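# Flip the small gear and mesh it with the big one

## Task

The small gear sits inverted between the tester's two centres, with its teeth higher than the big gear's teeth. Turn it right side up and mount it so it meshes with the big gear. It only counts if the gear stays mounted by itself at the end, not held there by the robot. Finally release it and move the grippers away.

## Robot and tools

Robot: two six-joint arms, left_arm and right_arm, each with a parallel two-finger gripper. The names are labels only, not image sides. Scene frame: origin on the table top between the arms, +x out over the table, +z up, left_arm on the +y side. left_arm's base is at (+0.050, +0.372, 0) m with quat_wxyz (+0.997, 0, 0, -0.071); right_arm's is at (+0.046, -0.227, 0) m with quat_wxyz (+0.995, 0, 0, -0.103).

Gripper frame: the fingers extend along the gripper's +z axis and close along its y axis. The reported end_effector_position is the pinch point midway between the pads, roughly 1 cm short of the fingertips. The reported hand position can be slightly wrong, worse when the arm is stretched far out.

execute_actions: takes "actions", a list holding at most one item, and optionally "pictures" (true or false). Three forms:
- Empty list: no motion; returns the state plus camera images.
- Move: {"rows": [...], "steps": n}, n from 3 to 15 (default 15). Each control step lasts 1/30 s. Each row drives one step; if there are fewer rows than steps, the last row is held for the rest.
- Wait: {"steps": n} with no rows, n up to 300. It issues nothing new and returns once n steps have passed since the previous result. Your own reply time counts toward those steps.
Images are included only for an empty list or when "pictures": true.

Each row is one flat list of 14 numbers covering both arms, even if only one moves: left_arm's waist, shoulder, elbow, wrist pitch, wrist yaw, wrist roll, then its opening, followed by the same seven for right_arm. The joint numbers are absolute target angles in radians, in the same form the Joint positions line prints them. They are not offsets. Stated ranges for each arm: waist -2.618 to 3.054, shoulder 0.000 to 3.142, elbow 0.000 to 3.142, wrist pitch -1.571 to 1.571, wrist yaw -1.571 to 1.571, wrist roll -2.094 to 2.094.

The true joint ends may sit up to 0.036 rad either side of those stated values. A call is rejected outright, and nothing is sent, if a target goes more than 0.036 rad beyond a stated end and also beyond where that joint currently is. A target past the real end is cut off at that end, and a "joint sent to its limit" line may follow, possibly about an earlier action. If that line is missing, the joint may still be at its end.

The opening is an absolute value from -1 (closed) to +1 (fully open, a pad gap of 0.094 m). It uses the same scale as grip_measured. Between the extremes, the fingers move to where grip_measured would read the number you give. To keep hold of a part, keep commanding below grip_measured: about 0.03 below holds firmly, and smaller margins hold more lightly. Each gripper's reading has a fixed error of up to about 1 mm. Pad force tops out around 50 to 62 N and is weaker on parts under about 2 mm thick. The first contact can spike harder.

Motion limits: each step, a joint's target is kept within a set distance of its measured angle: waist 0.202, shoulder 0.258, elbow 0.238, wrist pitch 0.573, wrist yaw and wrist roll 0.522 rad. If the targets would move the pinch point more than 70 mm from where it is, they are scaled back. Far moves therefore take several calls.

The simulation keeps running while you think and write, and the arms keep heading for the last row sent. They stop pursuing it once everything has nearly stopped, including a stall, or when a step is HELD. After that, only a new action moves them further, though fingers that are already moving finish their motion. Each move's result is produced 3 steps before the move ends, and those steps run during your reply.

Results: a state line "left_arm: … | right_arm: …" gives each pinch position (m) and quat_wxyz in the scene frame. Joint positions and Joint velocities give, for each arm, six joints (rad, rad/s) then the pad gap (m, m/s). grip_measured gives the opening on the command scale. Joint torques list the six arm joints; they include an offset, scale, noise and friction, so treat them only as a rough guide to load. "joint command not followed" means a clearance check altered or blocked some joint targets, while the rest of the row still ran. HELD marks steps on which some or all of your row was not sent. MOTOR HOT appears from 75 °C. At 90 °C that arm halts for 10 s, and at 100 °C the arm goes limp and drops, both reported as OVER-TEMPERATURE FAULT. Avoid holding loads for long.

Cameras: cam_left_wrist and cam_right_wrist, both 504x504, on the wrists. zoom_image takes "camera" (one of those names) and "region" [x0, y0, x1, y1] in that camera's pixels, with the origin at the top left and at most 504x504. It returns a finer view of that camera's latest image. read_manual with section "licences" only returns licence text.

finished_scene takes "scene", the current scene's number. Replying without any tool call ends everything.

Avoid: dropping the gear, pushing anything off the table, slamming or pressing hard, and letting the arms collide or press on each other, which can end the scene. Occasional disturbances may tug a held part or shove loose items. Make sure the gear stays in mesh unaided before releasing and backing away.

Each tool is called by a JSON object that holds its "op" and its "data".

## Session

{"op": "execute_actions", "data": {"actions": []}}

Scene clock: 0.00 s of 4200.00 s.
left_arm: end_effector_position=(+0.3676, +0.0582, +0.0990) grip_measured=+1.000 end_effector_quat_wxyz=(+0.104, +0.948, +0.112, +0.278) | right_arm: end_effector_position=(+0.5652, -0.4639, +0.2567) grip_measured=+1.000 end_effector_quat_wxyz=(+0.636, -0.027, +0.654, +0.409)
Joint positions: left_arm=[-0.783  1.828  1.323 -0.576 -0.367  2.075  0.094] | right_arm=[-0.531  2.406  1.744  1.247 -1.308  1.098  0.094]
Joint velocities: left_arm=[ 0.002  0.007  0.007  0.022 -0.037  0.037  0.   ] | right_arm=[ 0.012  0.002  0.012  0.007 -0.037 -0.066  0.   ]
Joint torques (N m, as the arm reports them, + toward a larger angle): no reading

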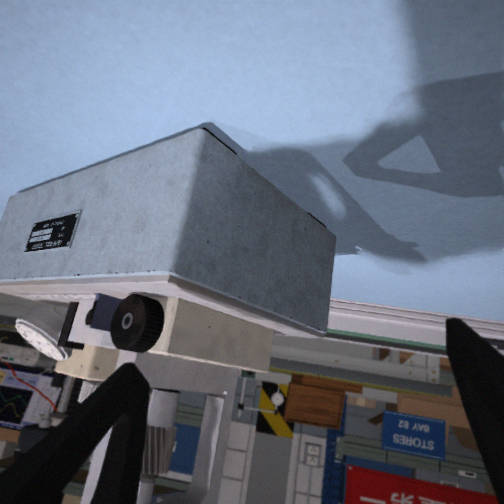

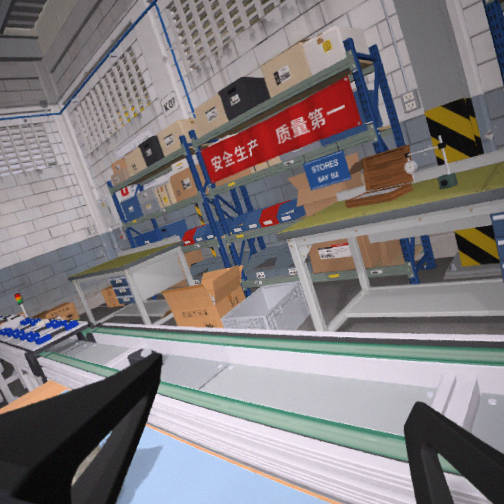

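{"op": "execute_actions", "data": {"actions": [{"rows": [[-0.76,1.828,1.33,-0.576,-0.35,2.03,0.9,-0.531,2.40,1.77,1.21,-1.27,1.06,0.9],[-0.72,1.828,1.34,-0.576,-0.32,1.96,0.8,-0.531,2.39,1.80,1.16,-1.22,1.01,0.85],[-0.67,1.828,1.34,-0.55,-0.29,1.885,0.7,-0.531,2.38,1.84,1.10,-1.165,0.955,0.8],[-0.615,1.828,1.34,-0.51,-0.255,1.81,0.6,-0.525,2.37,1.88,1.035,-1.11,0.90,0.75],[-0.56,1.828,1.34,-0.46,-0.22,1.735,0.5,-0.51,2.36,1.92,0.97,-1.055,0.845,0.7],[-0.505,1.828,1.34,-0.405,-0.185,1.66,0.4,-0.485,2.35,1.96,0.905,-1.0,0.79,0.65],[-0.45,1.828,1.335,-0.35,-0.15,1.585,0.3,-0.452,2.34,2.0,0.84,-0.945,0.735,0.6],[-0.395,1.828,1.325,-0.295,-0.115,1.51,0.2,-0.418,2.33,2.04,0.775,-0.89,0.68,0.55],[-0.34,1.828,1.305,-0.24,-0.08,1.435,0.1,-0.384,2.32,2.08,0.71,-0.835,0.625,0.5],[-0.29,1.828,1.28,-0.185,-0.05,1.36,0.0,-0.35,2.31,2.12,0.645,-0.78,0.57,0.45],[-0.245,1.828,1.255,-0.13,-0.02,1.285,-0.1,-0.316,2.30,2.16,0.58,-0.725,0.515,0.4],[-0.215,1.828,1.23,-0.075,0.0,1.21,-0.2,-0.282,2.285,2.20,0.515,-0.67,0.46,0.35],[-0.20,1.828,1.205,-0.02,0.0,1.135,-0.3,-0.248,2.27,2.24,0.45,-0.615,0.405,0.3],[-0.20,1.828,1.18,0.035,0.0,1.06,-0.4,-0.214,2.255,2.28,0.385,-0.56,0.35,0.25],[-0.20,1.828,1.155,0.09,0.0,0.985,-0.45,-0.18,2.245,2.32,0.32,-0.505,0.295,0.2]], "steps": 15}]}}

{"op": "execute_actions", "data": {"actions": [{"rows": [[-0.20,1.828,1.13,0.145,0.015,0.91,-0.45,-0.146,2.24,2.36,0.255,-0.45,0.24,0.15],[-0.20,1.828,1.105,0.20,0.03,0.835,-0.45,-0.112,2.24,2.40,0.19,-0.395,0.185,0.1],[-0.20,1.828,1.08,0.255,0.045,0.76,-0.45,-0.078,2.24,2.44,0.125,-0.34,0.13,0.05],[-0.20,1.828,1.055,0.31,0.06,0.685,-0.45,-0.044,2.24,2.48,0.06,-0.285,0.075,0.0],[-0.20,1.832,1.03,0.365,0.075,0.61,-0.45,-0.01,2.24,2.52,-0.005,-0.23,0.02,0.0],[-0.20,1.836,1.005,0.42,0.09,0.535,-0.45,0.024,2.24,2.56,-0.07,-0.175,-0.008,0.0],[-0.20,1.84,0.98,0.475,0.105,0.46,-0.45,0.058,2.24,2.60,-0.135,-0.12,-0.008,0.0],[-0.20,1.844,0.955,0.53,0.12,0.385,-0.45,0.092,2.24,2.64,-0.20,-0.065,-0.008,0.0],[-0.20,1.848,0.93,0.585,0.135,0.31,-0.45,0.126,2.24,2.68,-0.265,-0.02,-0.008,0.0],[-0.20,1.852,0.905,0.64,0.15,0.235,-0.45,0.16,2.24,2.72,-0.33,0.01,-0.008,0.0],[-0.20,1.856,0.88,0.695,0.17,0.16,-0.45,0.194,2.24,2.76,-0.395,0.01,-0.008,0.0],[-0.20,1.86,0.855,0.75,0.19,0.085,-0.45,0.228,2.24,2.80,-0.46,0.01,-0.008,0.0],[-0.20,1.864,0.83,0.805,0.21,0.01,-0.45,0.262,2.24,2.835,-0.525,0.01,-0.008,0.0],[-0.20,1.868,0.805,0.86,0.23,-0.008,-0.45,0.296,2.24,2.865,-0.59,0.01,-0.008,0.0],[-0.205,1.872,0.78,0.915,0.25,-0.008,-0.45,0.33,2.24,2.88,-0.655,0.01,-0.008,0.0]], "steps": 15}]}}

{"op": "execute_actions", "data": {"actions": [{"rows": [[-0.213,1.876,0.755,0.97,0.27,-0.008,-0.45,0.364,2.24,2.88,-0.72,0.01,-0.008,0.0],[-0.224,1.88,0.73,1.025,0.29,-0.008,-0.45,0.398,2.24,2.88,-0.785,0.01,-0.008,0.0],[-0.237,1.883,0.705,1.08,0.31,-0.008,-0.45,0.432,2.24,2.88,-0.85,0.01,-0.008,0.0],[-0.25,1.883,0.68,1.135,0.33,-0.008,-0.45,0.466,2.24,2.88,-0.915,0.01,-0.008,0.0],[-0.263,1.883,0.655,1.19,0.35,-0.008,-0.45,0.50,2.24,2.88,-0.98,0.01,-0.008,0.0],[-0.276,1.883,0.63,1.24,0.37,-0.008,-0.45,0.534,2.24,2.88,-1.045,0.01,-0.008,0.0],[-0.289,1.883,0.607,1.285,0.39,-0.008,-0.45,0.568,2.24,2.88,-1.11,0.01,-0.008,0.0],[-0.302,1.883,0.587,1.315,0.41,-0.008,-0.45,0.598,2.24,2.88,-1.175,0.01,-0.008,0.0],[-0.315,1.883,0.57,1.325,0.425,-0.008,-0.45,0.624,2.24,2.88,-1.24,0.01,-0.008,0.0],[-0.327,1.883,0.558,1.325,0.437,-0.008,-0.45,0.644,2.24,2.88,-1.305,0.01,-0.008,0.0],[-0.337,1.883,0.55,1.325,0.437,-0.008,-0.45,0.656,2.24,2.88,-1.37,0.01,-0.008,0.0],[-0.345,1.883,0.548,1.325,0.437,-0.008,-0.45,0.660,2.24,2.88,-1.435,0.01,-0.008,0.0],[-0.347,1.883,0.548,1.325,0.437,-0.008,-0.45,0.660,2.24,2.88,-1.50,0.01,-0.008,0.0],[-0.347,1.883,0.548,1.325,0.437,-0.008,-0.45,0.660,2.24,2.88,-1.56,0.01,-0.008,0.0],[-0.347,1.883,0.548,1.325,0.437,-0.008,-0.45,0.660,2.24,2.88,-1.595,0.01,-0.008,0.0]], "steps": 15}]}}

{"op": "execute_actions", "data": {"actions": [{"steps": 18}], "pictures": true}}

Scene clock: 6.17 s of 4200.00 s.
left_arm: end_effector_position=(+0.5146, +0.1815, +0.1251) grip_measured=-0.146 end_effector_quat_wxyz=(+0.293, +0.754, +0.535, +0.244) | right_arm: end_effector_position=(+0.6261, -0.4702, +0.3634) grip_measured=+0.377 end_effector_quat_wxyz=(+0.751, -0.023, +0.598, +0.279)
Joint positions: left_arm=[-0.293  1.828  1.298 -0.265 -0.124  1.523  0.04 ] | right_arm=[-0.427  2.375  2.04   0.852 -0.962  0.755  0.065]
Joint velocities: left_arm=[ 1.663 -0.002 -0.481  1.81   0.681 -2.059 -0.104] | right_arm=[ 0.755 -0.178  0.877 -1.194  1.033 -0.974 -0.05 ]
Joint torques (N m, as the arm reports them, + toward a larger angle): left_arm=[ -1.48 -11.09   3.65   0.79   0.14  -0.02] | right_arm=[  2.5  -18.27   8.6    1.11   0.19  -0.08]
Steps of this call (steps 1 to 90: nothing new was sent; then 2.77 s passed at rest; steps 91 to 102: the first 12 steps of this action). Readings (joint positions):
91: left_arm=[-0.782 1.828 1.323 -0.576 -0.365 2.069] | right_arm=[-0.531 2.406 1.744 1.244 -1.305 1.094]
92: left_arm=[-0.776 1.828 1.323 -0.576 -0.357 2.053] | right_arm=[-0.531 2.406 1.747 1.234 -1.296 1.081]
94: left_arm=[-0.736 1.828 1.323 -0.565 -0.321 1.987] | right_arm=[-0.531 2.407 1.780 1.178 -1.254 1.033]
98: left_arm=[-0.537 1.828 1.323 -0.463 -0.229 1.791] | right_arm=[-0.511 2.402 1.919 1.010 -1.106 0.893]
102: the state above

Scene clock: 6.67 s of 4200.00 s.
left_arm: end_effector_position=(+0.5268, +0.1826, +0.1185) grip_measured=-0.448 end_effector_quat_wxyz=(+0.552, +0.334, +0.763, -0.025) | right_arm: end_effector_position=(+0.6843, -0.2227, +0.5297) grip_measured=+0.002 end_effector_quat_wxyz=(+0.792, -0.028, +0.604, +0.084)
Joint positions: left_arm=[-0.201  1.834  0.915  0.517  0.106  0.412  0.026] | right_arm=[ 0.158  2.301  2.683 -0.104 -0.191  0.114  0.047]
Joint velocities: left_arm=[-0.022  0.105 -0.686  1.736  0.505 -2.19  -0.002] | right_arm=[ 1.355 -0.222  1.429 -2.366  1.253 -0.755  0.   ]
Joint torques (N m, as the arm reports them, + toward a larger angle): left_arm=[ 0.04 -8.41  4.26  1.59  0.1   0.01] | right_arm=[ -1.16 -17.82   8.01   1.53   0.08  -0.05]
Steps of this call (steps 1 to 3: the last 3 steps of your previous action; steps 4 to 15: the first 12 steps of this action). Readings (joint positions):
4: left_arm=[-0.156 1.828 1.200 -0.054 -0.079 1.231] | right_arm=[-0.305 2.348 2.161 0.680 -0.814 0.607]
5: left_arm=[-0.153 1.828 1.170 -0.005 -0.068 1.157] | right_arm=[-0.271 2.343 2.196 0.631 -0.772 0.565]
7: left_arm=[-0.166 1.828 1.112 0.091 -0.035 1.009] | right_arm=[-0.199 2.334 2.273 0.518 -0.677 0.470]
11: left_arm=[-0.199 1.828 1.009 0.296 0.040 0.712] | right_arm=[-0.033 2.320 2.465 0.238 -0.439 0.264]
15: the state above

Scene clock: 7.17 s of 4200.00 s.
left_arm: end_effector_position=(+0.4288, +0.1072, +0.1371) grip_measured=-0.448 end_effector_quat_wxyz=(+0.625, +0.297, +0.663, -0.286) | right_arm: end_effector_position=(+0.5661, +0.0080, +0.4110) grip_measured=+0.002 end_effector_quat_wxyz=(+0.520, -0.177, +0.827, +0.117)
Joint positions: left_arm=[-0.326  1.871  0.575  1.235  0.382  0.014  0.026] | right_arm=[ 0.625  2.241  2.872 -1.077 -0.011  0.005  0.047]
Joint velocities: left_arm=[-0.335  0.002 -0.281  0.608  0.33  -0.168  0.   ] | right_arm=[ 0.652  0.09   0.002 -2.176  0.007 -0.11   0.001]
Joint torques (N m, as the arm reports them, + toward a larger angle): left_arm=[-0.07 -7.67  3.31  1.78  0.03 -0.04] | right_arm=[ -0.83 -12.86   5.88   1.52   0.16  -0.06]
Steps of this call (steps 1 to 3: the last 3 steps of your previous action; steps 4 to 15: the first 12 steps of this action). Readings (joint positions):
4: left_arm=[-0.202 1.852 0.816 0.739 0.179 0.172] | right_arm=[0.327 2.262 2.834 -0.390 -0.084 0.045]
5: left_arm=[-0.203 1.857 0.791 0.793 0.196 0.137] | right_arm=[0.361 2.249 2.851 -0.454 -0.069 0.035]
7: left_arm=[-0.213 1.866 0.739 0.900 0.232 0.087] | right_arm=[0.421 2.229 2.868 -0.580 -0.046 0.022]
11: left_arm=[-0.267 1.871 0.639 1.105 0.311 0.035] | right_arm=[0.525 2.225 2.872 -0.815 -0.022 0.010]
15: the state above

Scene clock: 7.77 s of 4200.00 s.
left_arm: end_effector_position=(+0.4150, +0.0954, +0.1531) grip_measured=-0.448 end_effector_quat_wxyz=(+0.639, +0.312, +0.629, -0.313) | right_arm: end_effector_position=(+0.4898, -0.0067, +0.3131) grip_measured=+0.002 end_effector_quat_wxyz=(+0.298, -0.218, +0.927, +0.068)
Joint positions: left_arm=[-0.347  1.871  0.563  1.322  0.427 -0.     0.026] | right_arm=[ 0.666  2.251  2.872 -1.569  0.003 -0.001  0.047]
Joint velocities: left_arm=[-0.002 -0.022 -0.007  0.066  0.007 -0.066  0.   ] | right_arm=[ 0.007  0.007 -0.002 -0.066  0.007 -0.095  0.   ]
Joint torques (N m, as the arm reports them, + toward a larger angle): left_arm=[-0.1  -7.59  3.16  1.74  0.12 -0.05] | right_arm=[ -0.5  -12.87   5.54   1.07   0.06  -0.07]
joint sent to its limit (right arm) — the command would take joint 4 (wrist pitch) past its lower limit, so that joint was sent only as far as its limit.
Kept back: nothing.
Steps of this call (steps 1 to 3: the last 3 steps of your previous action; steps 4 to 18: the robot went on to your last target). Readings (joint positions):
1: left_arm=[-0.336 1.871 0.568 1.251 0.393 0.012] | right_arm=[0.646 2.244 2.872 -1.153 -0.011 0.003]
2: left_arm=[-0.343 1.871 0.564 1.264 0.403 0.009] | right_arm=[0.662 2.247 2.872 -1.230 -0.011 0.002]
4: left_arm=[-0.347 1.871 0.563 1.285 0.415 0.006] | right_arm=[0.677 2.250 2.872 -1.363 -0.011 -0.000]
8: left_arm=[-0.347 1.871 0.563 1.309 0.422 0.002] | right_arm=[0.671 2.251 2.872 -1.500 -0.004 -0.001]
18: the state above

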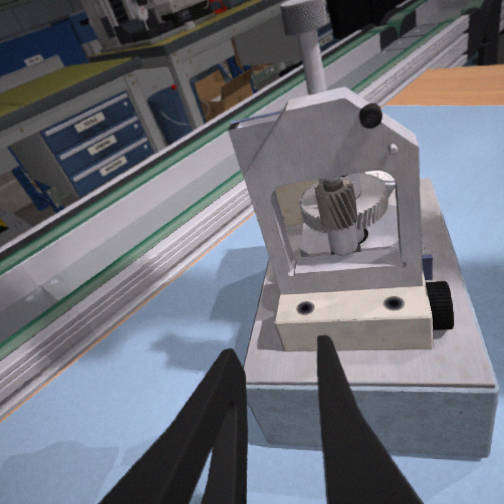

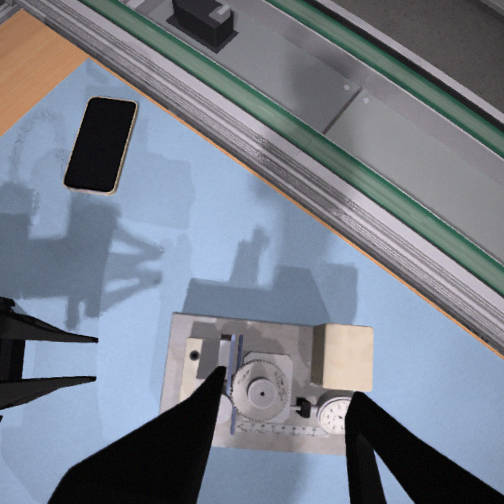

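{"op": "execute_actions", "data": {"actions": []}}

Scene clock: 8.53 s of 4200.00 s.
left_arm: end_effector_position=(+0.4149, +0.0954, +0.1533) grip_measured=-0.448 end_effector_quat_wxyz=(+0.639, +0.312, +0.629, -0.313) | right_arm: end_effector_position=(+0.4888, -0.0072, +0.3123) grip_measured=+0.002 end_effector_quat_wxyz=(+0.296, -0.218, +0.928, +0.068)
Joint positions: left_arm=[-0.347  1.871  0.563  1.323  0.428 -0.     0.026] | right_arm=[ 0.666  2.251  2.872 -1.574  0.003 -0.001  0.047]
Joint velocities: left_arm=[ 0.007 -0.012  0.002  0.022 -0.007 -0.051  0.   ] | right_arm=[-0.002 -0.007  0.017 -0.066  0.022  0.007 -0.   ]
Joint torques (N m, as the arm reports them, + toward a larger angle): left_arm=[ 0.01 -7.57  3.03  1.76  0.07 -0.08] | right_arm=[ -0.55 -12.88   5.54   1.06   0.08  -0.07]
joint sent to its limit (right arm) — the command would take joint 4 (wrist pitch) past its lower limit, so that joint was sent only as far as its limit.
Kept back: nothing.
Steps of this call (steps 1 to 23: the robot went on to your last target). Readings (joint positions):
1: left_arm=[-0.347 1.871 0.563 1.322 0.427 -0.000] | right_arm=[0.666 2.251 2.872 -1.570 0.003 -0.001]
2: left_arm=[-0.347 1.871 0.563 1.322 0.427 -0.000] | right_arm=[0.666 2.251 2.872 -1.571 0.003 -0.001]
4: left_arm=[-0.347 1.871 0.563 1.323 0.427 -0.000] | right_arm=[0.666 2.251 2.872 -1.573 0.003 -0.001]
8: left_arm=[-0.347 1.871 0.563 1.323 0.428 -0.000] | right_arm=[0.666 2.251 2.872 -1.574 0.003 -0.001]
23: the state above

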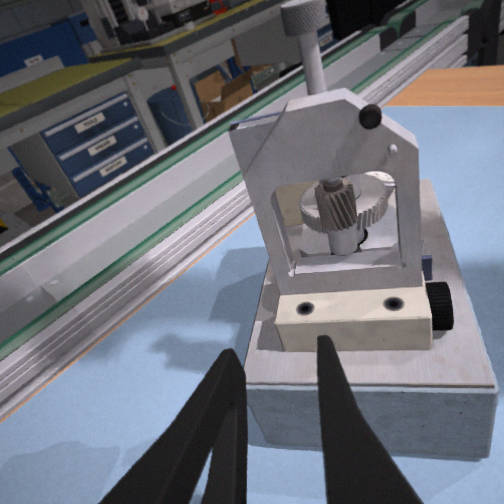

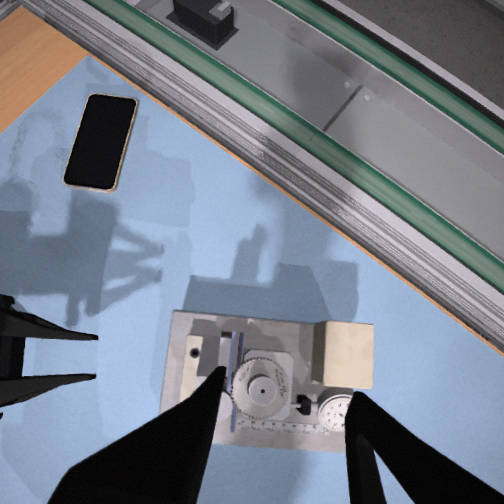

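{"op": "zoom_image", "data": {"camera": "cam_left_wrist", "region": [220, 120, 500, 400]}}

{"op": "zoom_image", "data": {"camera": "cam_right_wrist", "region": [140, 270, 400, 504]}}

Region (220, 120, 500, 400) of cam_left_wrist's 504x504 image, scaled by 1.800, with more detail than that image has.

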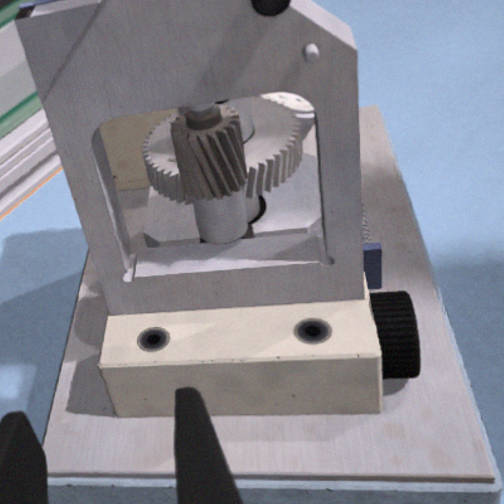

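Region (140, 270, 400, 504) of cam_right_wrist's 504x504 image, scaled by 1.938, with more detail than that image has; it fills the top 454 rows of this view, and the rest is white.

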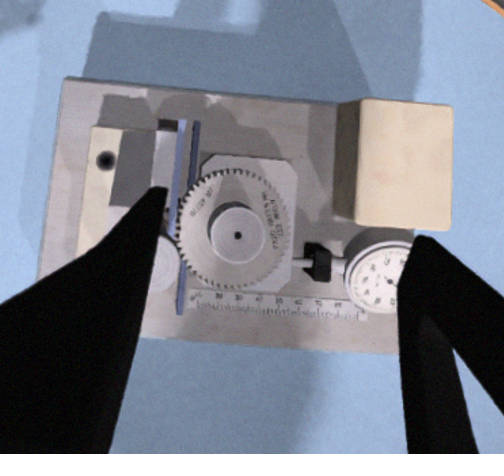

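{"op": "execute_actions", "data": {"actions": [{"rows": [[-0.3475,1.8846,0.5661,1.3259,0.4378,-0.008,-0.45, 0.6608,2.2393,2.8762,-1.595,0.01,-0.008,0.0],[-0.3490,1.8892,0.5693,1.3286,0.4403,-0.008,-0.45, 0.6632,2.2371,2.8649,-1.595,0.01,-0.008,0.0],[-0.3514,1.8966,0.5743,1.3329,0.4442,-0.008,-0.45, 0.6670,2.2336,2.8472,-1.595,0.01,-0.008,0.0],[-0.3545,1.9063,0.5810,1.3385,0.4493,-0.008,-0.45, 0.6720,2.2290,2.8238,-1.595,0.01,-0.008,0.0],[-0.3581,1.9175,0.5887,1.3450,0.4552,-0.008,-0.45, 0.6778,2.2237,2.7965,-1.595,0.01,-0.008,0.0],[-0.3620,1.9295,0.5970,1.3520,0.4615,-0.008,-0.45, 0.6840,2.2180,2.7675,-1.595,0.01,-0.008,0.0],[-0.3659,1.9415,0.6053,1.3590,0.4678,-0.008,-0.45, 0.6902,2.2123,2.7385,-1.595,0.01,-0.008,0.0],[-0.3695,1.9528,0.6130,1.3655,0.4738,-0.008,-0.45, 0.6960,2.2070,2.7113,-1.595,0.01,-0.008,0.0],[-0.3726,1.9624,0.6197,1.3711,0.4788,-0.008,-0.45, 0.7010,2.2024,2.6879,-1.595,0.01,-0.008,0.0],[-0.3750,1.9698,0.6247,1.3754,0.4827,-0.008,-0.45, 0.7048,2.1989,2.6701,-1.595,0.01,-0.008,0.0],[-0.3765,1.9744,0.6279,1.3781,0.4852,-0.008,-0.45, 0.7072,2.1967,2.6588,-1.595,0.01,-0.008,0.0],[-0.377,1.976,0.629,1.379,0.486,-0.008,-0.45, 0.708,2.196,2.655,-1.595,0.01,-0.008,0.0]], "steps": 15}]}}

{"op": "execute_actions", "data": {"actions": [{"steps": 12}], "pictures": true}}

Scene clock: 16.03 s of 4200.00 s.
left_arm: end_effector_position=(+0.4131, +0.0799, +0.1365) grip_measured=-0.448 end_effector_quat_wxyz=(+0.626, +0.329, +0.626, -0.330) | right_arm: end_effector_position=(+0.4726, -0.0009, +0.2659) grip_measured=+0.002 end_effector_quat_wxyz=(+0.217, -0.236, +0.946, +0.051)
Joint positions: left_arm=[-0.366  1.956  0.598  1.358  0.462 -0.001  0.026] | right_arm=[ 0.694  2.227  2.683 -1.576  0.006 -0.001  0.047]
Joint velocities: left_arm=[-0.095  0.173  0.081  0.037  0.11   0.022 -0.   ] | right_arm=[ 0.164 -0.032 -0.501 -0.022  0.007  0.022 -0.001]
Joint torques (N m, as the arm reports them, + toward a larger angle): left_arm=[-0.24 -8.06  5.47  1.92  0.1  -0.06] | right_arm=[  0.29 -14.78   5.47   0.94   0.08  -0.07]
joint sent to its limit (right arm) — the command would take joint 4 (wrist pitch) past its lower limit, so that joint was sent only as far as its limit.
Steps of this call (steps 1 to 15: the robot went on to your last target; steps 16 to 90: nothing new was sent; then 4.10 s passed at rest; steps 91 to 102: the first 12 steps of this action). Readings (joint positions):
91: left_arm=[-0.347 1.871 0.563 1.323 0.428 -0.000] | right_arm=[0.666 2.251 2.872 -1.574 0.003 -0.001]
92: left_arm=[-0.347 1.871 0.563 1.323 0.428 -0.000] | right_arm=[0.666 2.251 2.872 -1.574 0.003 -0.001]
94: left_arm=[-0.347 1.873 0.563 1.328 0.431 -0.001] | right_arm=[0.666 2.250 2.865 -1.574 0.003 -0.001]
98: left_arm=[-0.351 1.913 0.575 1.349 0.445 -0.001] | right_arm=[0.672 2.231 2.777 -1.575 0.005 -0.001]
102: the state above

Scene clock: 16.43 s of 4200.00 s.
left_arm: end_effector_position=(+0.4111, +0.0764, +0.1397) grip_measured=-0.448 end_effector_quat_wxyz=(+0.629, +0.335, +0.617, -0.335) | right_arm: end_effector_position=(+0.4675, +0.0027, +0.2590) grip_measured=+0.002 end_effector_quat_wxyz=(+0.205, -0.242, +0.947, +0.049)
Joint positions: left_arm=[-0.37   1.962  0.604  1.376  0.476 -0.001  0.026] | right_arm=[ 0.706  2.226  2.661 -1.581  0.006 -0.002  0.047]
Joint velocities: left_arm=[-0.007  0.002 -0.002  0.081 -0.095  0.037  0.001] | right_arm=[-0.017 -0.007 -0.002 -0.037  0.007 -0.022  0.   ]
Joint torques (N m, as the arm reports them, + toward a larger angle): left_arm=[-0.37 -8.06  5.59  1.74  0.09 -0.06] | right_arm=[  0.22 -14.7    4.99   0.89   0.06  -0.06]
joint sent to its limit (right arm) — the command would take joint 4 (wrist pitch) past its lower limit, so that joint was sent only as far as its limit.
Kept back: nothing.
Steps of this call (steps 1 to 3: the last 3 steps of your previous action; steps 4 to 12: the robot went on to your last target). Readings (joint positions):
1: left_arm=[-0.369 1.960 0.600 1.360 0.465 -0.001] | right_arm=[0.699 2.227 2.670 -1.578 0.006 -0.002]
2: left_arm=[-0.370 1.962 0.601 1.362 0.468 -0.001] | right_arm=[0.702 2.227 2.662 -1.580 0.006 -0.002]
4: left_arm=[-0.370 1.962 0.602 1.366 0.471 -0.001] | right_arm=[0.706 2.227 2.661 -1.581 0.006 -0.002]
8: left_arm=[-0.370 1.962 0.604 1.373 0.475 -0.001] | right_arm=[0.706 2.226 2.661 -1.581 0.006 -0.002]
12: the state above

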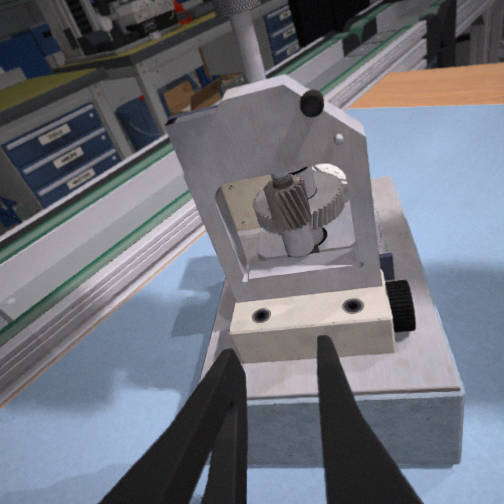

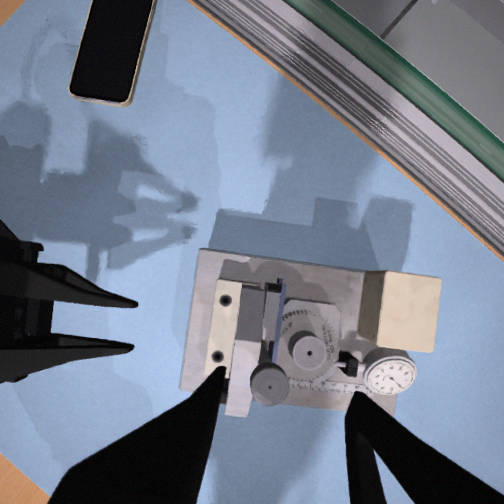

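{"op": "zoom_image", "data": {"camera": "cam_left_wrist", "region": [160, 120, 480, 440]}}

{"op": "zoom_image", "data": {"camera": "cam_right_wrist", "region": [160, 240, 424, 504]}}

Region (160, 120, 480, 440) of cam_left_wrist's 504x504 image, scaled by 1.575, with more detail than that image has.

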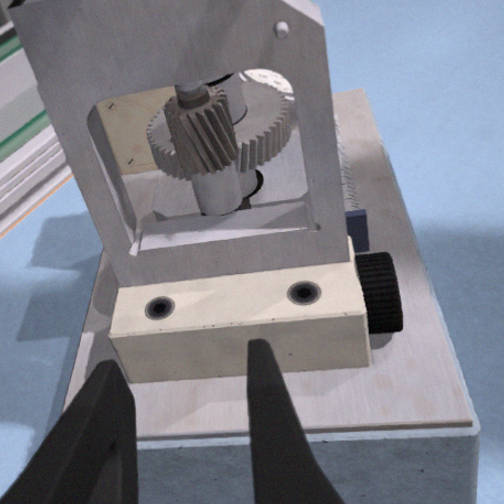

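Region (160, 240, 424, 504) of cam_right_wrist's 504x504 image, scaled by 1.909, with more detail than that image has.

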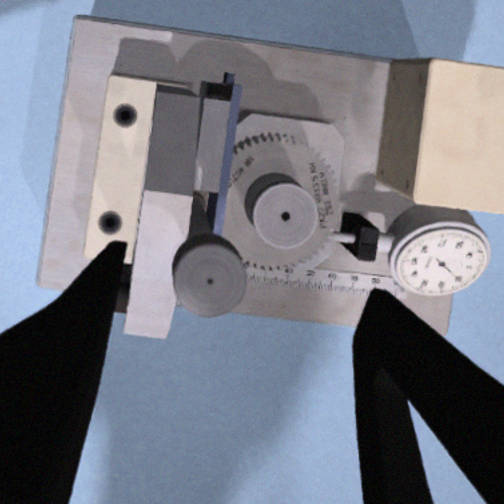

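{"op": "zoom_image", "data": {"camera": "cam_right_wrist", "region": [0, 220, 250, 420]}}

Region (0, 220, 250, 420) of cam_right_wrist's 504x504 image, scaled by 2.016, with more detail than that image has; it fills the top 403 rows of this view, and the rest is white.

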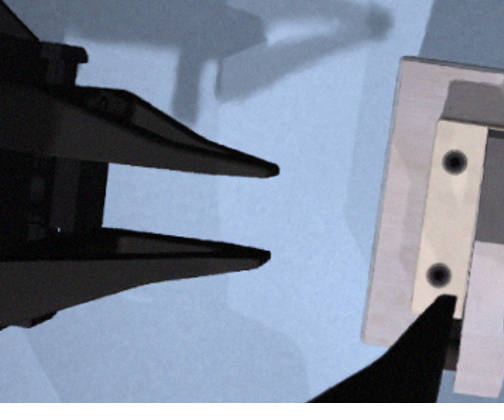

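{"op": "execute_actions", "data": {"actions": [{"rows": [[-0.3776,1.9777,0.6321,1.362,0.486,-0.008,-0.45, 0.7081,2.2123,2.6541,-1.595,0.01,-0.008,0.0],[-0.3795,1.9827,0.6413,1.354,0.486,-0.008,-0.45, 0.7086,2.2131,2.6513,-1.595,0.01,-0.008,0.0],[-0.3826,1.9907,0.6560,1.344,0.486,-0.008,-0.45, 0.7093,2.2145,2.6470,-1.595,0.01,-0.008,0.0],[-0.3866,2.0013,0.6754,1.331,0.486,-0.008,-0.45, 0.7102,2.2163,2.6412,-1.595,0.01,-0.008,0.0],[-0.3914,2.0138,0.6983,1.318,0.486,-0.008,-0.45, 0.7112,2.2185,2.6343,-1.595,0.01,-0.008,-0.03],[-0.3966,2.0274,0.7234,1.305,0.486,-0.008,-0.45, 0.7124,2.2208,2.6269,-1.595,0.01,-0.008,-0.06],[-0.4019,2.0416,0.7492,1.291,0.486,-0.008,-0.45, 0.7136,2.2232,2.6191,-1.595,0.01,-0.008,-0.09],[-0.4071,2.0552,0.7743,1.279,0.486,-0.008,-0.45, 0.7148,2.2255,2.6117,-1.595,0.01,-0.008,-0.12],[-0.4119,2.0677,0.7972,1.269,0.486,-0.008,-0.45, 0.7158,2.2277,2.6048,-1.595,0.01,-0.008,-0.15],[-0.4159,2.0783,0.8166,1.261,0.486,-0.008,-0.45, 0.7167,2.2295,2.5990,-1.595,0.01,-0.008,-0.18],[-0.4190,2.0863,0.8313,1.257,0.486,-0.008,-0.45, 0.7174,2.2309,2.5947,-1.595,0.01,-0.008,-0.21],[-0.4209,2.0913,0.8405,1.255,0.486,-0.008,-0.45, 0.7179,2.2317,2.5919,-1.595,0.01,-0.008,-0.24],[-0.4215,2.093,0.8436,1.255,0.486,-0.008,-0.45, 0.718,2.232,2.591,-1.595,0.01,-0.008,-0.27]], "steps": 15}]}}

{"op": "execute_actions", "data": {"actions": [{"steps": 10}], "pictures": true}}

Scene clock: 20.17 s of 4200.00 s.
left_arm: end_effector_position=(+0.4370, +0.0398, +0.1442) grip_measured=-0.448 end_effector_quat_wxyz=(+0.629, +0.347, +0.602, -0.348) | right_arm: end_effector_position=(+0.4641, +0.0009, +0.2441) grip_measured=-0.223 end_effector_quat_wxyz=(+0.181, -0.243, +0.952, +0.043)
Joint positions: left_arm=[-0.408  2.063  0.795  1.306  0.478 -0.001  0.026] | right_arm=[ 0.706  2.226  2.611 -1.581  0.006 -0.002  0.036]
Joint velocities: left_arm=[-0.115  0.247  0.457 -0.183 -0.022 -0.066 -0.001] | right_arm=[ 0.007  0.007 -0.173  0.007 -0.007  0.022 -0.03 ]
Joint torques (N m, as the arm reports them, + toward a larger angle): left_arm=[-0.45 -9.53  5.48  1.55  0.11 -0.08] | right_arm=[  1.1  -11.88   4.83   0.82   0.05  -0.07]
joint sent to its limit (right arm) — the command would take joint 4 (wrist pitch) past its lower limit, so that joint was sent only as far as its limit.
Steps of this call (steps 1 to 30: the robot went on to your last target; steps 31 to 90: nothing new was sent; then 0.33 s passed at rest; steps 91 to 102: the first 12 steps of this action). Readings (joint positions):
91: left_arm=[-0.370 1.962 0.604 1.377 0.477 -0.001] | right_arm=[0.706 2.226 2.661 -1.581 0.006 -0.002]
92: left_arm=[-0.370 1.962 0.605 1.376 0.477 -0.001] | right_arm=[0.706 2.226 2.661 -1.581 0.006 -0.002]
94: left_arm=[-0.372 1.969 0.620 1.371 0.478 -0.001] | right_arm=[0.706 2.226 2.661 -1.581 0.006 -0.002]
98: left_arm=[-0.387 2.014 0.705 1.342 0.478 -0.001] | right_arm=[0.706 2.226 2.641 -1.581 0.006 -0.002]
102: the state above

Scene clock: 20.50 s of 4200.00 s.
left_arm: end_effector_position=(+0.4388, +0.0337, +0.1401) grip_measured=-0.448 end_effector_quat_wxyz=(+0.622, +0.350, +0.607, -0.351) | right_arm: end_effector_position=(+0.4632, +0.0027, +0.2396) grip_measured=-0.268 end_effector_quat_wxyz=(+0.175, -0.246, +0.953, +0.042)
Joint positions: left_arm=[-0.416  2.076  0.819  1.278  0.478 -0.001  0.026] | right_arm=[ 0.71   2.231  2.603 -1.581  0.006 -0.002  0.034]
Joint velocities: left_arm=[ 0.002 -0.007 -0.022 -0.051  0.022  0.022 -0.001] | right_arm=[-0.007  0.002  0.007 -0.051  0.007 -0.007 -0.   ]
Joint torques (N m, as the arm reports them, + toward a larger angle): left_arm=[-0.3  -9.47  5.82  1.48  0.08 -0.08] | right_arm=[  0.73 -12.38   4.66   0.8    0.05  -0.06]
joint sent to its limit (right arm) — the command would take joint 4 (wrist pitch) past its lower limit, so that joint was sent only as far as its limit.
Kept back: nothing.
Steps of this call (steps 1 to 3: the last 3 steps of your previous action; steps 4 to 10: the robot went on to your last target). Readings (joint positions):
1: left_arm=[-0.411 2.070 0.808 1.299 0.478 -0.001] | right_arm=[0.706 2.227 2.607 -1.581 0.006 -0.002]
2: left_arm=[-0.414 2.074 0.816 1.294 0.478 -0.001] | right_arm=[0.706 2.228 2.605 -1.581 0.006 -0.002]
4: left_arm=[-0.416 2.076 0.819 1.287 0.478 -0.001] | right_arm=[0.708 2.230 2.604 -1.581 0.006 -0.002]
8: left_arm=[-0.416 2.076 0.819 1.280 0.478 -0.001] | right_arm=[0.710 2.231 2.603 -1.581 0.006 -0.002]
10: the state above

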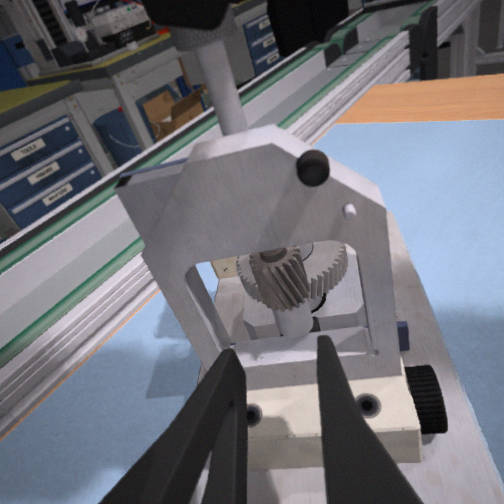

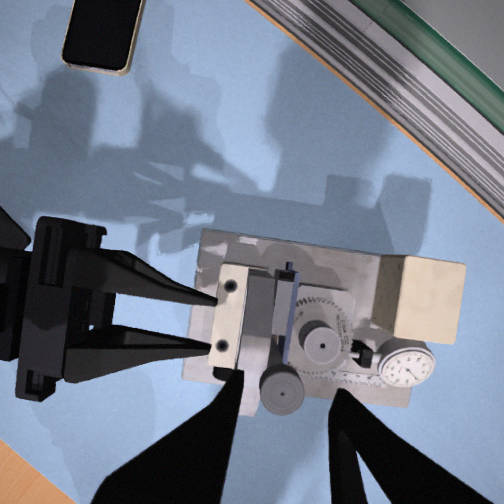

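{"op": "zoom_image", "data": {"camera": "cam_left_wrist", "region": [170, 200, 450, 480]}}

{"op": "zoom_image", "data": {"camera": "cam_right_wrist", "region": [100, 220, 384, 504]}}

Region (170, 200, 450, 480) of cam_left_wrist's 504x504 image, scaled by 1.800, with more detail than that image has.

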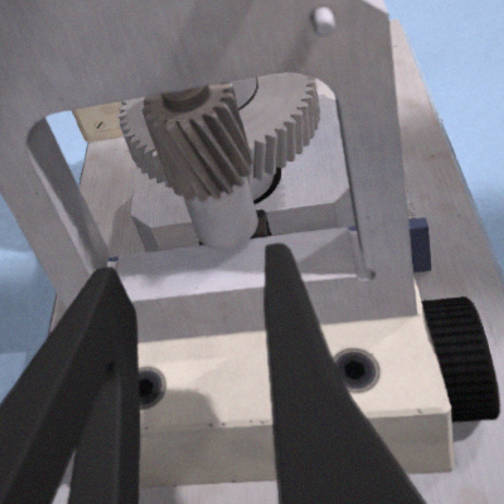

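Region (100, 220, 384, 504) of cam_right_wrist's 504x504 image, scaled by 1.775, with more detail than that image has.

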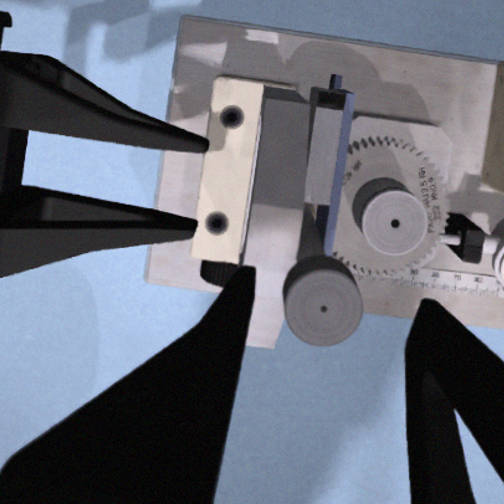

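{"op": "execute_actions", "data": {"actions": [{"rows": [[-0.4215,2.093,0.8436,1.255,0.480,-0.008,-0.45, 0.720,2.236,2.589,-1.595,0.01,-0.008,-0.30],[-0.4215,2.093,0.8436,1.255,0.474,-0.008,-0.45, 0.720,2.240,2.587,-1.595,0.01,-0.008,-0.33],[-0.4215,2.093,0.8436,1.255,0.469,-0.008,-0.45, 0.720,2.243,2.585,-1.595,0.01,-0.008,-0.36],[-0.4215,2.093,0.8436,1.255,0.469,-0.008,-0.45, 0.720,2.245,2.585,-1.595,0.01,-0.008,-0.39],[-0.4215,2.093,0.8436,1.255,0.469,-0.008,-0.45, 0.720,2.245,2.585,-1.595,0.01,-0.008,-0.42],[-0.4215,2.093,0.8436,1.255,0.469,-0.008,-0.45, 0.720,2.245,2.585,-1.595,0.01,-0.008,-0.45]], "steps": 10}]}}

Scene clock: 21.80 s of 4200.00 s.
left_arm: end_effector_position=(+0.4388, +0.0337, +0.1395) grip_measured=-0.448 end_effector_quat_wxyz=(+0.621, +0.350, +0.608, -0.351) | right_arm: end_effector_position=(+0.4637, +0.0029, +0.2375) grip_measured=-0.444 end_effector_quat_wxyz=(+0.173, -0.246, +0.953, +0.041)
Joint positions: left_arm=[-0.416  2.076  0.819  1.276  0.478 -0.001  0.026] | right_arm=[ 0.71   2.236  2.603 -1.581  0.006 -0.002  0.026]
Joint velocities: left_arm=[-0.012 -0.007 -0.012  0.022 -0.007  0.037  0.   ] | right_arm=[ 0.002  0.046 -0.017 -0.037 -0.037 -0.007 -0.009]
Joint torques (N m, as the arm reports them, + toward a larger angle): left_arm=[-0.4  -9.46  5.76  1.54 -0.14 -0.08] | right_arm=[  0.94 -12.08   4.22   0.78   0.05  -0.06]
joint sent to its limit (right arm) — the command would take joint 4 (wrist pitch) past its lower limit, so that joint was sent only as far as its limit.
Steps of this call (steps 1 to 30: the robot went on to your last target; steps 31 to 32: nothing new was sent; steps 33 to 39: the first 7 steps of this action). Readings (joint positions):
33: left_arm=[-0.416 2.076 0.819 1.276 0.478 -0.001] | right_arm=[0.710 2.231 2.603 -1.581 0.006 -0.002]
34: left_arm=[-0.416 2.076 0.819 1.276 0.478 -0.001] | right_arm=[0.710 2.231 2.603 -1.581 0.006 -0.002]
36: left_arm=[-0.416 2.076 0.819 1.276 0.478 -0.001] | right_arm=[0.710 2.232 2.603 -1.581 0.006 -0.002]
39: the state above

{"op": "execute_actions", "data": {"actions": [{"rows": [[-0.4218,2.0936,0.8447,1.2451,0.4638,-0.008,-0.45, 0.720,2.249,2.588,-1.595,0.01,-0.008,-0.45],[-0.4228,2.0953,0.8481,1.2398,0.4610,-0.008,-0.45, 0.720,2.249,2.588,-1.595,0.01,-0.008,-0.47],[-0.4244,2.0982,0.8535,1.2336,0.4577,-0.008,-0.45, 0.720,2.249,2.588,-1.595,0.01,-0.008,-0.50],[-0.4265,2.1021,0.8610,1.2266,0.4541,-0.008,-0.45, 0.720,2.249,2.588,-1.595,0.01,-0.008,-0.53],[-0.4292,2.1069,0.8702,1.2191,0.4501,-0.008,-0.45, 0.720,2.249,2.588,-1.595,0.01,-0.008,-0.56],[-0.4323,2.1126,0.8810,1.2111,0.4460,-0.008,-0.45, 0.720,2.249,2.588,-1.595,0.01,-0.008,-0.59],[-0.4358,2.1189,0.8932,1.2030,0.4417,-0.008,-0.45, 0.720,2.249,2.588,-1.595,0.01,-0.008,-0.62],[-0.4396,2.1258,0.9064,1.1949,0.4374,-0.008,-0.45, 0.720,2.249,2.588,-1.595,0.01,-0.008,-0.64],[-0.4436,2.1331,0.9202,1.1869,0.4333,-0.008,-0.45, 0.720,2.249,2.588,-1.595,0.01,-0.008,-0.66],[-0.4478,2.1405,0.9345,1.1794,0.4293,-0.008,-0.45, 0.720,2.249,2.588,-1.595,0.01,-0.008,-0.68],[-0.4519,2.1479,0.9487,1.1724,0.4257,-0.008,-0.45, 0.720,2.249,2.588,-1.595,0.01,-0.008,-0.70],[-0.4559,2.1552,0.9625,1.1662,0.4224,-0.008,-0.45, 0.720,2.249,2.588,-1.595,0.01,-0.008,-0.715],[-0.4597,2.1621,0.9757,1.1609,0.4196,-0.008,-0.45, 0.720,2.249,2.588,-1.595,0.01,-0.008,-0.73],[-0.4632,2.1684,0.9879,1.1567,0.4174,-0.008,-0.45, 0.720,2.249,2.588,-1.595,0.01,-0.008,-0.74],[-0.4663,2.1741,0.9987,1.1535,0.4157,-0.008,-0.45, 0.720,2.249,2.588,-1.595,0.01,-0.008,-0.74]], "steps": 15}]}}

{"op": "execute_actions", "data": {"actions": [{"rows": [[-0.4690,2.1789,1.0079,1.1516,0.4147,-0.008,-0.45, 0.720,2.249,2.588,-1.595,0.01,-0.008,-0.74],[-0.4711,2.1828,1.0154,1.151,0.4144,-0.008,-0.45, 0.720,2.249,2.588,-1.595,0.01,-0.008,-0.74],[-0.4727,2.1857,1.0208,1.151,0.4144,-0.008,-0.45, 0.720,2.249,2.588,-1.595,0.01,-0.008,-0.74],[-0.4737,2.1874,1.0242,1.151,0.4144,-0.008,-0.45, 0.720,2.249,2.588,-1.595,0.01,-0.008,-0.74],[-0.474,2.188,1.0253,1.151,0.4144,-0.008,-0.45, 0.720,2.249,2.588,-1.595,0.01,-0.008,-0.74]], "steps": 14}], "pictures": true}}

Scene clock: 22.83 s of 4200.00 s.
left_arm: end_effector_position=(+0.4535, +0.0168, +0.1348) grip_measured=-0.448 end_effector_quat_wxyz=(+0.617, +0.347, +0.615, -0.347) | right_arm: end_effector_position=(+0.4634, +0.0054, +0.2336) grip_measured=-0.696 end_effector_quat_wxyz=(+0.168, -0.248, +0.953, +0.042)
Joint positions: left_arm=[-0.438  2.127  0.913  1.216  0.446 -0.001  0.026] | right_arm=[ 0.714  2.244  2.603 -1.581  0.004 -0.002  0.014]
Joint velocities: left_arm=[-0.139  0.208  0.408 -0.212 -0.081 -0.007 -0.001] | right_arm=[ 0.017 -0.012 -0.022 -0.051 -0.037  0.007 -0.009]
Joint torques (N m, as the arm reports them, + toward a larger angle): left_arm=[ -0.68 -10.37   6.01   1.61  -0.05  -0.05] | right_arm=[  0.62 -12.14   4.48   0.78   0.06  -0.06]
joint sent to its limit (right arm) — the command would take joint 4 (wrist pitch) past its lower limit, so that joint was sent only as far as its limit.
Steps of this call (steps 1 to 3: the last 3 steps of your previous action; steps 4 to 15: the robot went on to your last target; steps 16 to 19: nothing new was sent; steps 20 to 31: the first 12 steps of this action). Readings (joint positions):
20: left_arm=[-0.416 2.076 0.819 1.275 0.478 -0.001] | right_arm=[0.710 2.244 2.603 -1.581 0.006 -0.002]
21: left_arm=[-0.416 2.076 0.819 1.273 0.476 -0.001] | right_arm=[0.710 2.244 2.603 -1.581 0.006 -0.002]
23: left_arm=[-0.416 2.077 0.821 1.266 0.473 -0.001] | right_arm=[0.710 2.244 2.603 -1.581 0.006 -0.002]
27: left_arm=[-0.422 2.098 0.858 1.244 0.461 -0.001] | right_arm=[0.712 2.244 2.603 -1.581 0.004 -0.002]
31: the state above

Scene clock: 23.30 s of 4200.00 s.
left_arm: end_effector_position=(+0.4612, -0.0036, +0.1344) grip_measured=-0.448 end_effector_quat_wxyz=(+0.615, +0.349, +0.614, -0.350) | right_arm: end_effector_position=(+0.4634, +0.0054, +0.2336) grip_measured=-0.706 end_effector_quat_wxyz=(+0.168, -0.248, +0.953, +0.042)
Joint positions: left_arm=[-0.467  2.171  0.999  1.174  0.425 -0.001  0.026] | right_arm=[ 0.714  2.244  2.603 -1.581  0.004 -0.002  0.014]
Joint velocities: left_arm=[-0.002 -0.002  0.002  0.007  0.051 -0.037  0.   ] | right_arm=[-0.007 -0.012 -0.007  0.022 -0.037 -0.007  0.001]
Joint torques (N m, as the arm reports them, + toward a larger angle): left_arm=[ -0.53 -10.87   6.28   1.56  -0.1   -0.04] | right_arm=[  0.57 -12.17   4.47   0.78   0.07  -0.06]
joint sent to its limit (right arm) — the command would take joint 4 (wrist pitch) past its lower limit, so that joint was sent only as far as its limit.
Steps of this call (steps 1 to 3: the last 3 steps of your previous action; steps 4 to 14: the first 11 steps of this action). Readings (joint positions):
4: left_arm=[-0.456 2.154 0.965 1.192 0.434 -0.001] | right_arm=[0.714 2.244 2.603 -1.581 0.004 -0.002]
5: left_arm=[-0.459 2.159 0.975 1.188 0.432 -0.001] | right_arm=[0.714 2.244 2.603 -1.581 0.004 -0.002]
7: left_arm=[-0.464 2.167 0.990 1.181 0.429 -0.001] | right_arm=[0.714 2.244 2.603 -1.581 0.004 -0.002]
11: left_arm=[-0.467 2.171 0.999 1.176 0.426 -0.001] | right_arm=[0.714 2.244 2.603 -1.581 0.004 -0.002]
14: the state above

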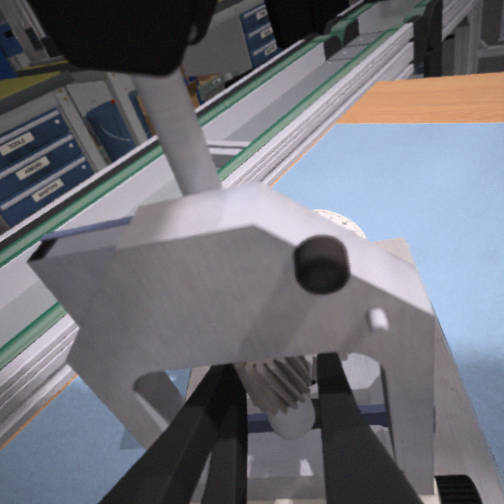

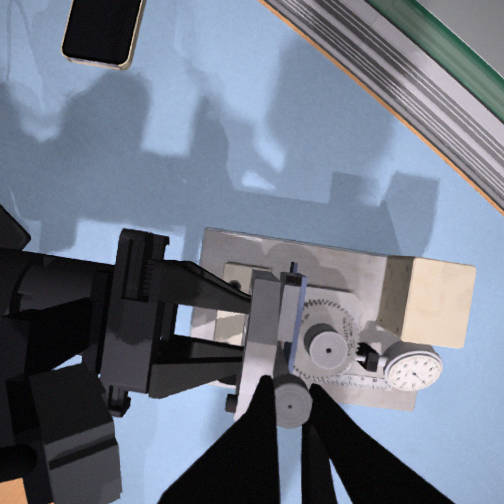

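{"op": "zoom_image", "data": {"camera": "cam_left_wrist", "region": [170, 300, 410, 504]}}

Region (170, 300, 410, 504) of cam_left_wrist's 504x504 image, scaled by 2.100, with more detail than that image has; it fills the top 428 rows of this view, and the rest is white.

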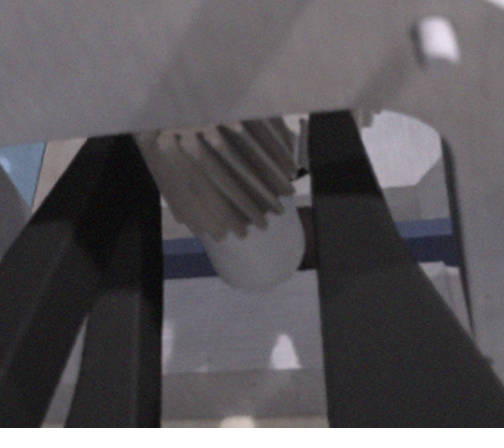

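{"op": "execute_actions", "data": {"actions": [{"rows": [[-0.474,2.188,1.0253,1.151,0.4144,-0.008,-0.50, 0.720,2.245,2.595,-1.595,0.01,-0.008,-0.74],[-0.474,2.188,1.0253,1.151,0.4144,-0.008,-0.55, 0.720,2.240,2.602,-1.595,0.01,-0.008,-0.74],[-0.474,2.188,1.0253,1.151,0.4144,-0.008,-0.59, 0.720,2.235,2.609,-1.595,0.01,-0.008,-0.74],[-0.474,2.188,1.0253,1.151,0.4144,-0.008,-0.62, 0.720,2.230,2.616,-1.595,0.01,-0.008,-0.74],[-0.474,2.188,1.0253,1.151,0.4144,-0.008,-0.64, 0.720,2.225,2.623,-1.595,0.01,-0.008,-0.74],[-0.474,2.188,1.0253,1.151,0.4144,-0.008,-0.655, 0.720,2.220,2.630,-1.595,0.01,-0.008,-0.74],[-0.474,2.188,1.0253,1.151,0.4144,-0.008,-0.67, 0.720,2.214,2.637,-1.595,0.01,-0.008,-0.74],[-0.474,2.188,1.0253,1.151,0.4144,-0.008,-0.678, 0.720,2.207,2.645,-1.595,0.01,-0.008,-0.74],[-0.474,2.188,1.0253,1.151,0.4144,-0.008,-0.678, 0.720,2.200,2.653,-1.595,0.01,-0.008,-0.74],[-0.474,2.188,1.0253,1.151,0.4144,-0.008,-0.678, 0.720,2.192,2.661,-1.595,0.01,-0.008,-0.74],[-0.474,2.188,1.0253,1.151,0.4144,-0.008,-0.678, 0.720,2.184,2.669,-1.595,0.01,-0.008,-0.74],[-0.474,2.188,1.0253,1.151,0.4144,-0.008,-0.678, 0.720,2.176,2.677,-1.595,0.01,-0.008,-0.74],[-0.474,2.188,1.0253,1.151,0.4144,-0.008,-0.678, 0.720,2.169,2.683,-1.595,0.01,-0.008,-0.74],[-0.474,2.188,1.0253,1.151,0.4144,-0.008,-0.678, 0.720,2.163,2.688,-1.595,0.01,-0.008,-0.74],[-0.474,2.188,1.0253,1.151,0.4144,-0.008,-0.678, 0.720,2.160,2.690,-1.595,0.01,-0.008,-0.74]], "steps": 15}]}}

{"op": "execute_actions", "data": {"actions": [{"steps": 7}]}}

Scene clock: 24.40 s of 4200.00 s.
left_arm: end_effector_position=(+0.4611, -0.0037, +0.1340) grip_measured=-0.640 end_effector_quat_wxyz=(+0.614, +0.350, +0.615, -0.350) | right_arm: end_effector_position=(+0.4634, +0.0054, +0.2364) grip_measured=-0.706 end_effector_quat_wxyz=(+0.171, -0.249, +0.952, +0.042)
Joint positions: left_arm=[-0.467  2.171  0.999  1.172  0.426 -0.001  0.017] | right_arm=[ 0.714  2.244  2.614 -1.586  0.004 -0.003  0.014]
Joint velocities: left_arm=[-0.012 -0.007  0.007 -0.037  0.081  0.007  0.   ] | right_arm=[-0.007  0.002  0.115  0.022  0.066 -0.037  0.001]
Joint torques (N m, as the arm reports them, + toward a larger angle): left_arm=[ -0.39 -10.73   6.51   1.54  -0.16  -0.07] | right_arm=[  0.53 -18.4    9.42   0.83   0.09  -0.06]
joint sent to its limit (right arm) — the command would take joint 4 (wrist pitch) past its lower limit, so that joint was sent only as far as its limit.
Steps of this call (steps 1 to 3: the last 3 steps of your previous action; steps 4 to 15: the robot went on to your last target; steps 16 to 21: nothing new was sent; steps 22 to 33: the first 12 steps of this action). Readings (joint positions):
22: left_arm=[-0.467 2.171 0.999 1.172 0.424 -0.001] | right_arm=[0.714 2.244 2.603 -1.581 0.004 -0.002]
23: left_arm=[-0.467 2.171 0.999 1.172 0.424 -0.001] | right_arm=[0.714 2.244 2.603 -1.581 0.004 -0.002]
25: left_arm=[-0.467 2.171 0.999 1.172 0.426 -0.001] | right_arm=[0.714 2.244 2.603 -1.581 0.004 -0.003]
29: left_arm=[-0.467 2.171 0.999 1.172 0.426 -0.001] | right_arm=[0.714 2.244 2.603 -1.581 0.004 -0.003]
33: the state above

Scene clock: 24.63 s of 4200.00 s.
left_arm: end_effector_position=(+0.4611, -0.0037, +0.1340) grip_measured=-0.640 end_effector_quat_wxyz=(+0.614, +0.349, +0.615, -0.350) | right_arm: end_effector_position=(+0.4631, +0.0053, +0.2479) grip_measured=-0.706 end_effector_quat_wxyz=(+0.186, -0.248, +0.950, +0.046)
Joint positions: left_arm=[-0.467  2.171  0.999  1.172  0.426 -0.001  0.017] | right_arm=[ 0.714  2.23   2.631 -1.586  0.004 -0.003  0.014]
Joint velocities: left_arm=[ 0.012 -0.002  0.002  0.022 -0.022  0.037  0.001] | right_arm=[ 0.002 -0.007  0.027 -0.007  0.081 -0.051  0.   ]
Joint torques (N m, as the arm reports them, + toward a larger angle): left_arm=[ -0.41 -10.88   6.41   1.56  -0.13  -0.06] | right_arm=[  0.55 -18.29   9.41   0.88   0.07  -0.05]
joint sent to its limit (right arm) — the command would take joint 4 (wrist pitch) past its lower limit, so that joint was sent only as far as its limit.
Kept back: nothing.
Steps of this call (steps 1 to 3: the last 3 steps of your previous action; steps 4 to 7: the robot went on to your last target). Readings (joint positions):
1: left_arm=[-0.467 2.171 0.999 1.172 0.426 -0.001] | right_arm=[0.714 2.243 2.617 -1.586 0.004 -0.003]
2: left_arm=[-0.467 2.171 0.999 1.172 0.426 -0.001] | right_arm=[0.714 2.241 2.619 -1.586 0.004 -0.003]
4: left_arm=[-0.467 2.171 0.999 1.172 0.426 -0.001] | right_arm=[0.714 2.235 2.625 -1.586 0.004 -0.003]
7: the state above


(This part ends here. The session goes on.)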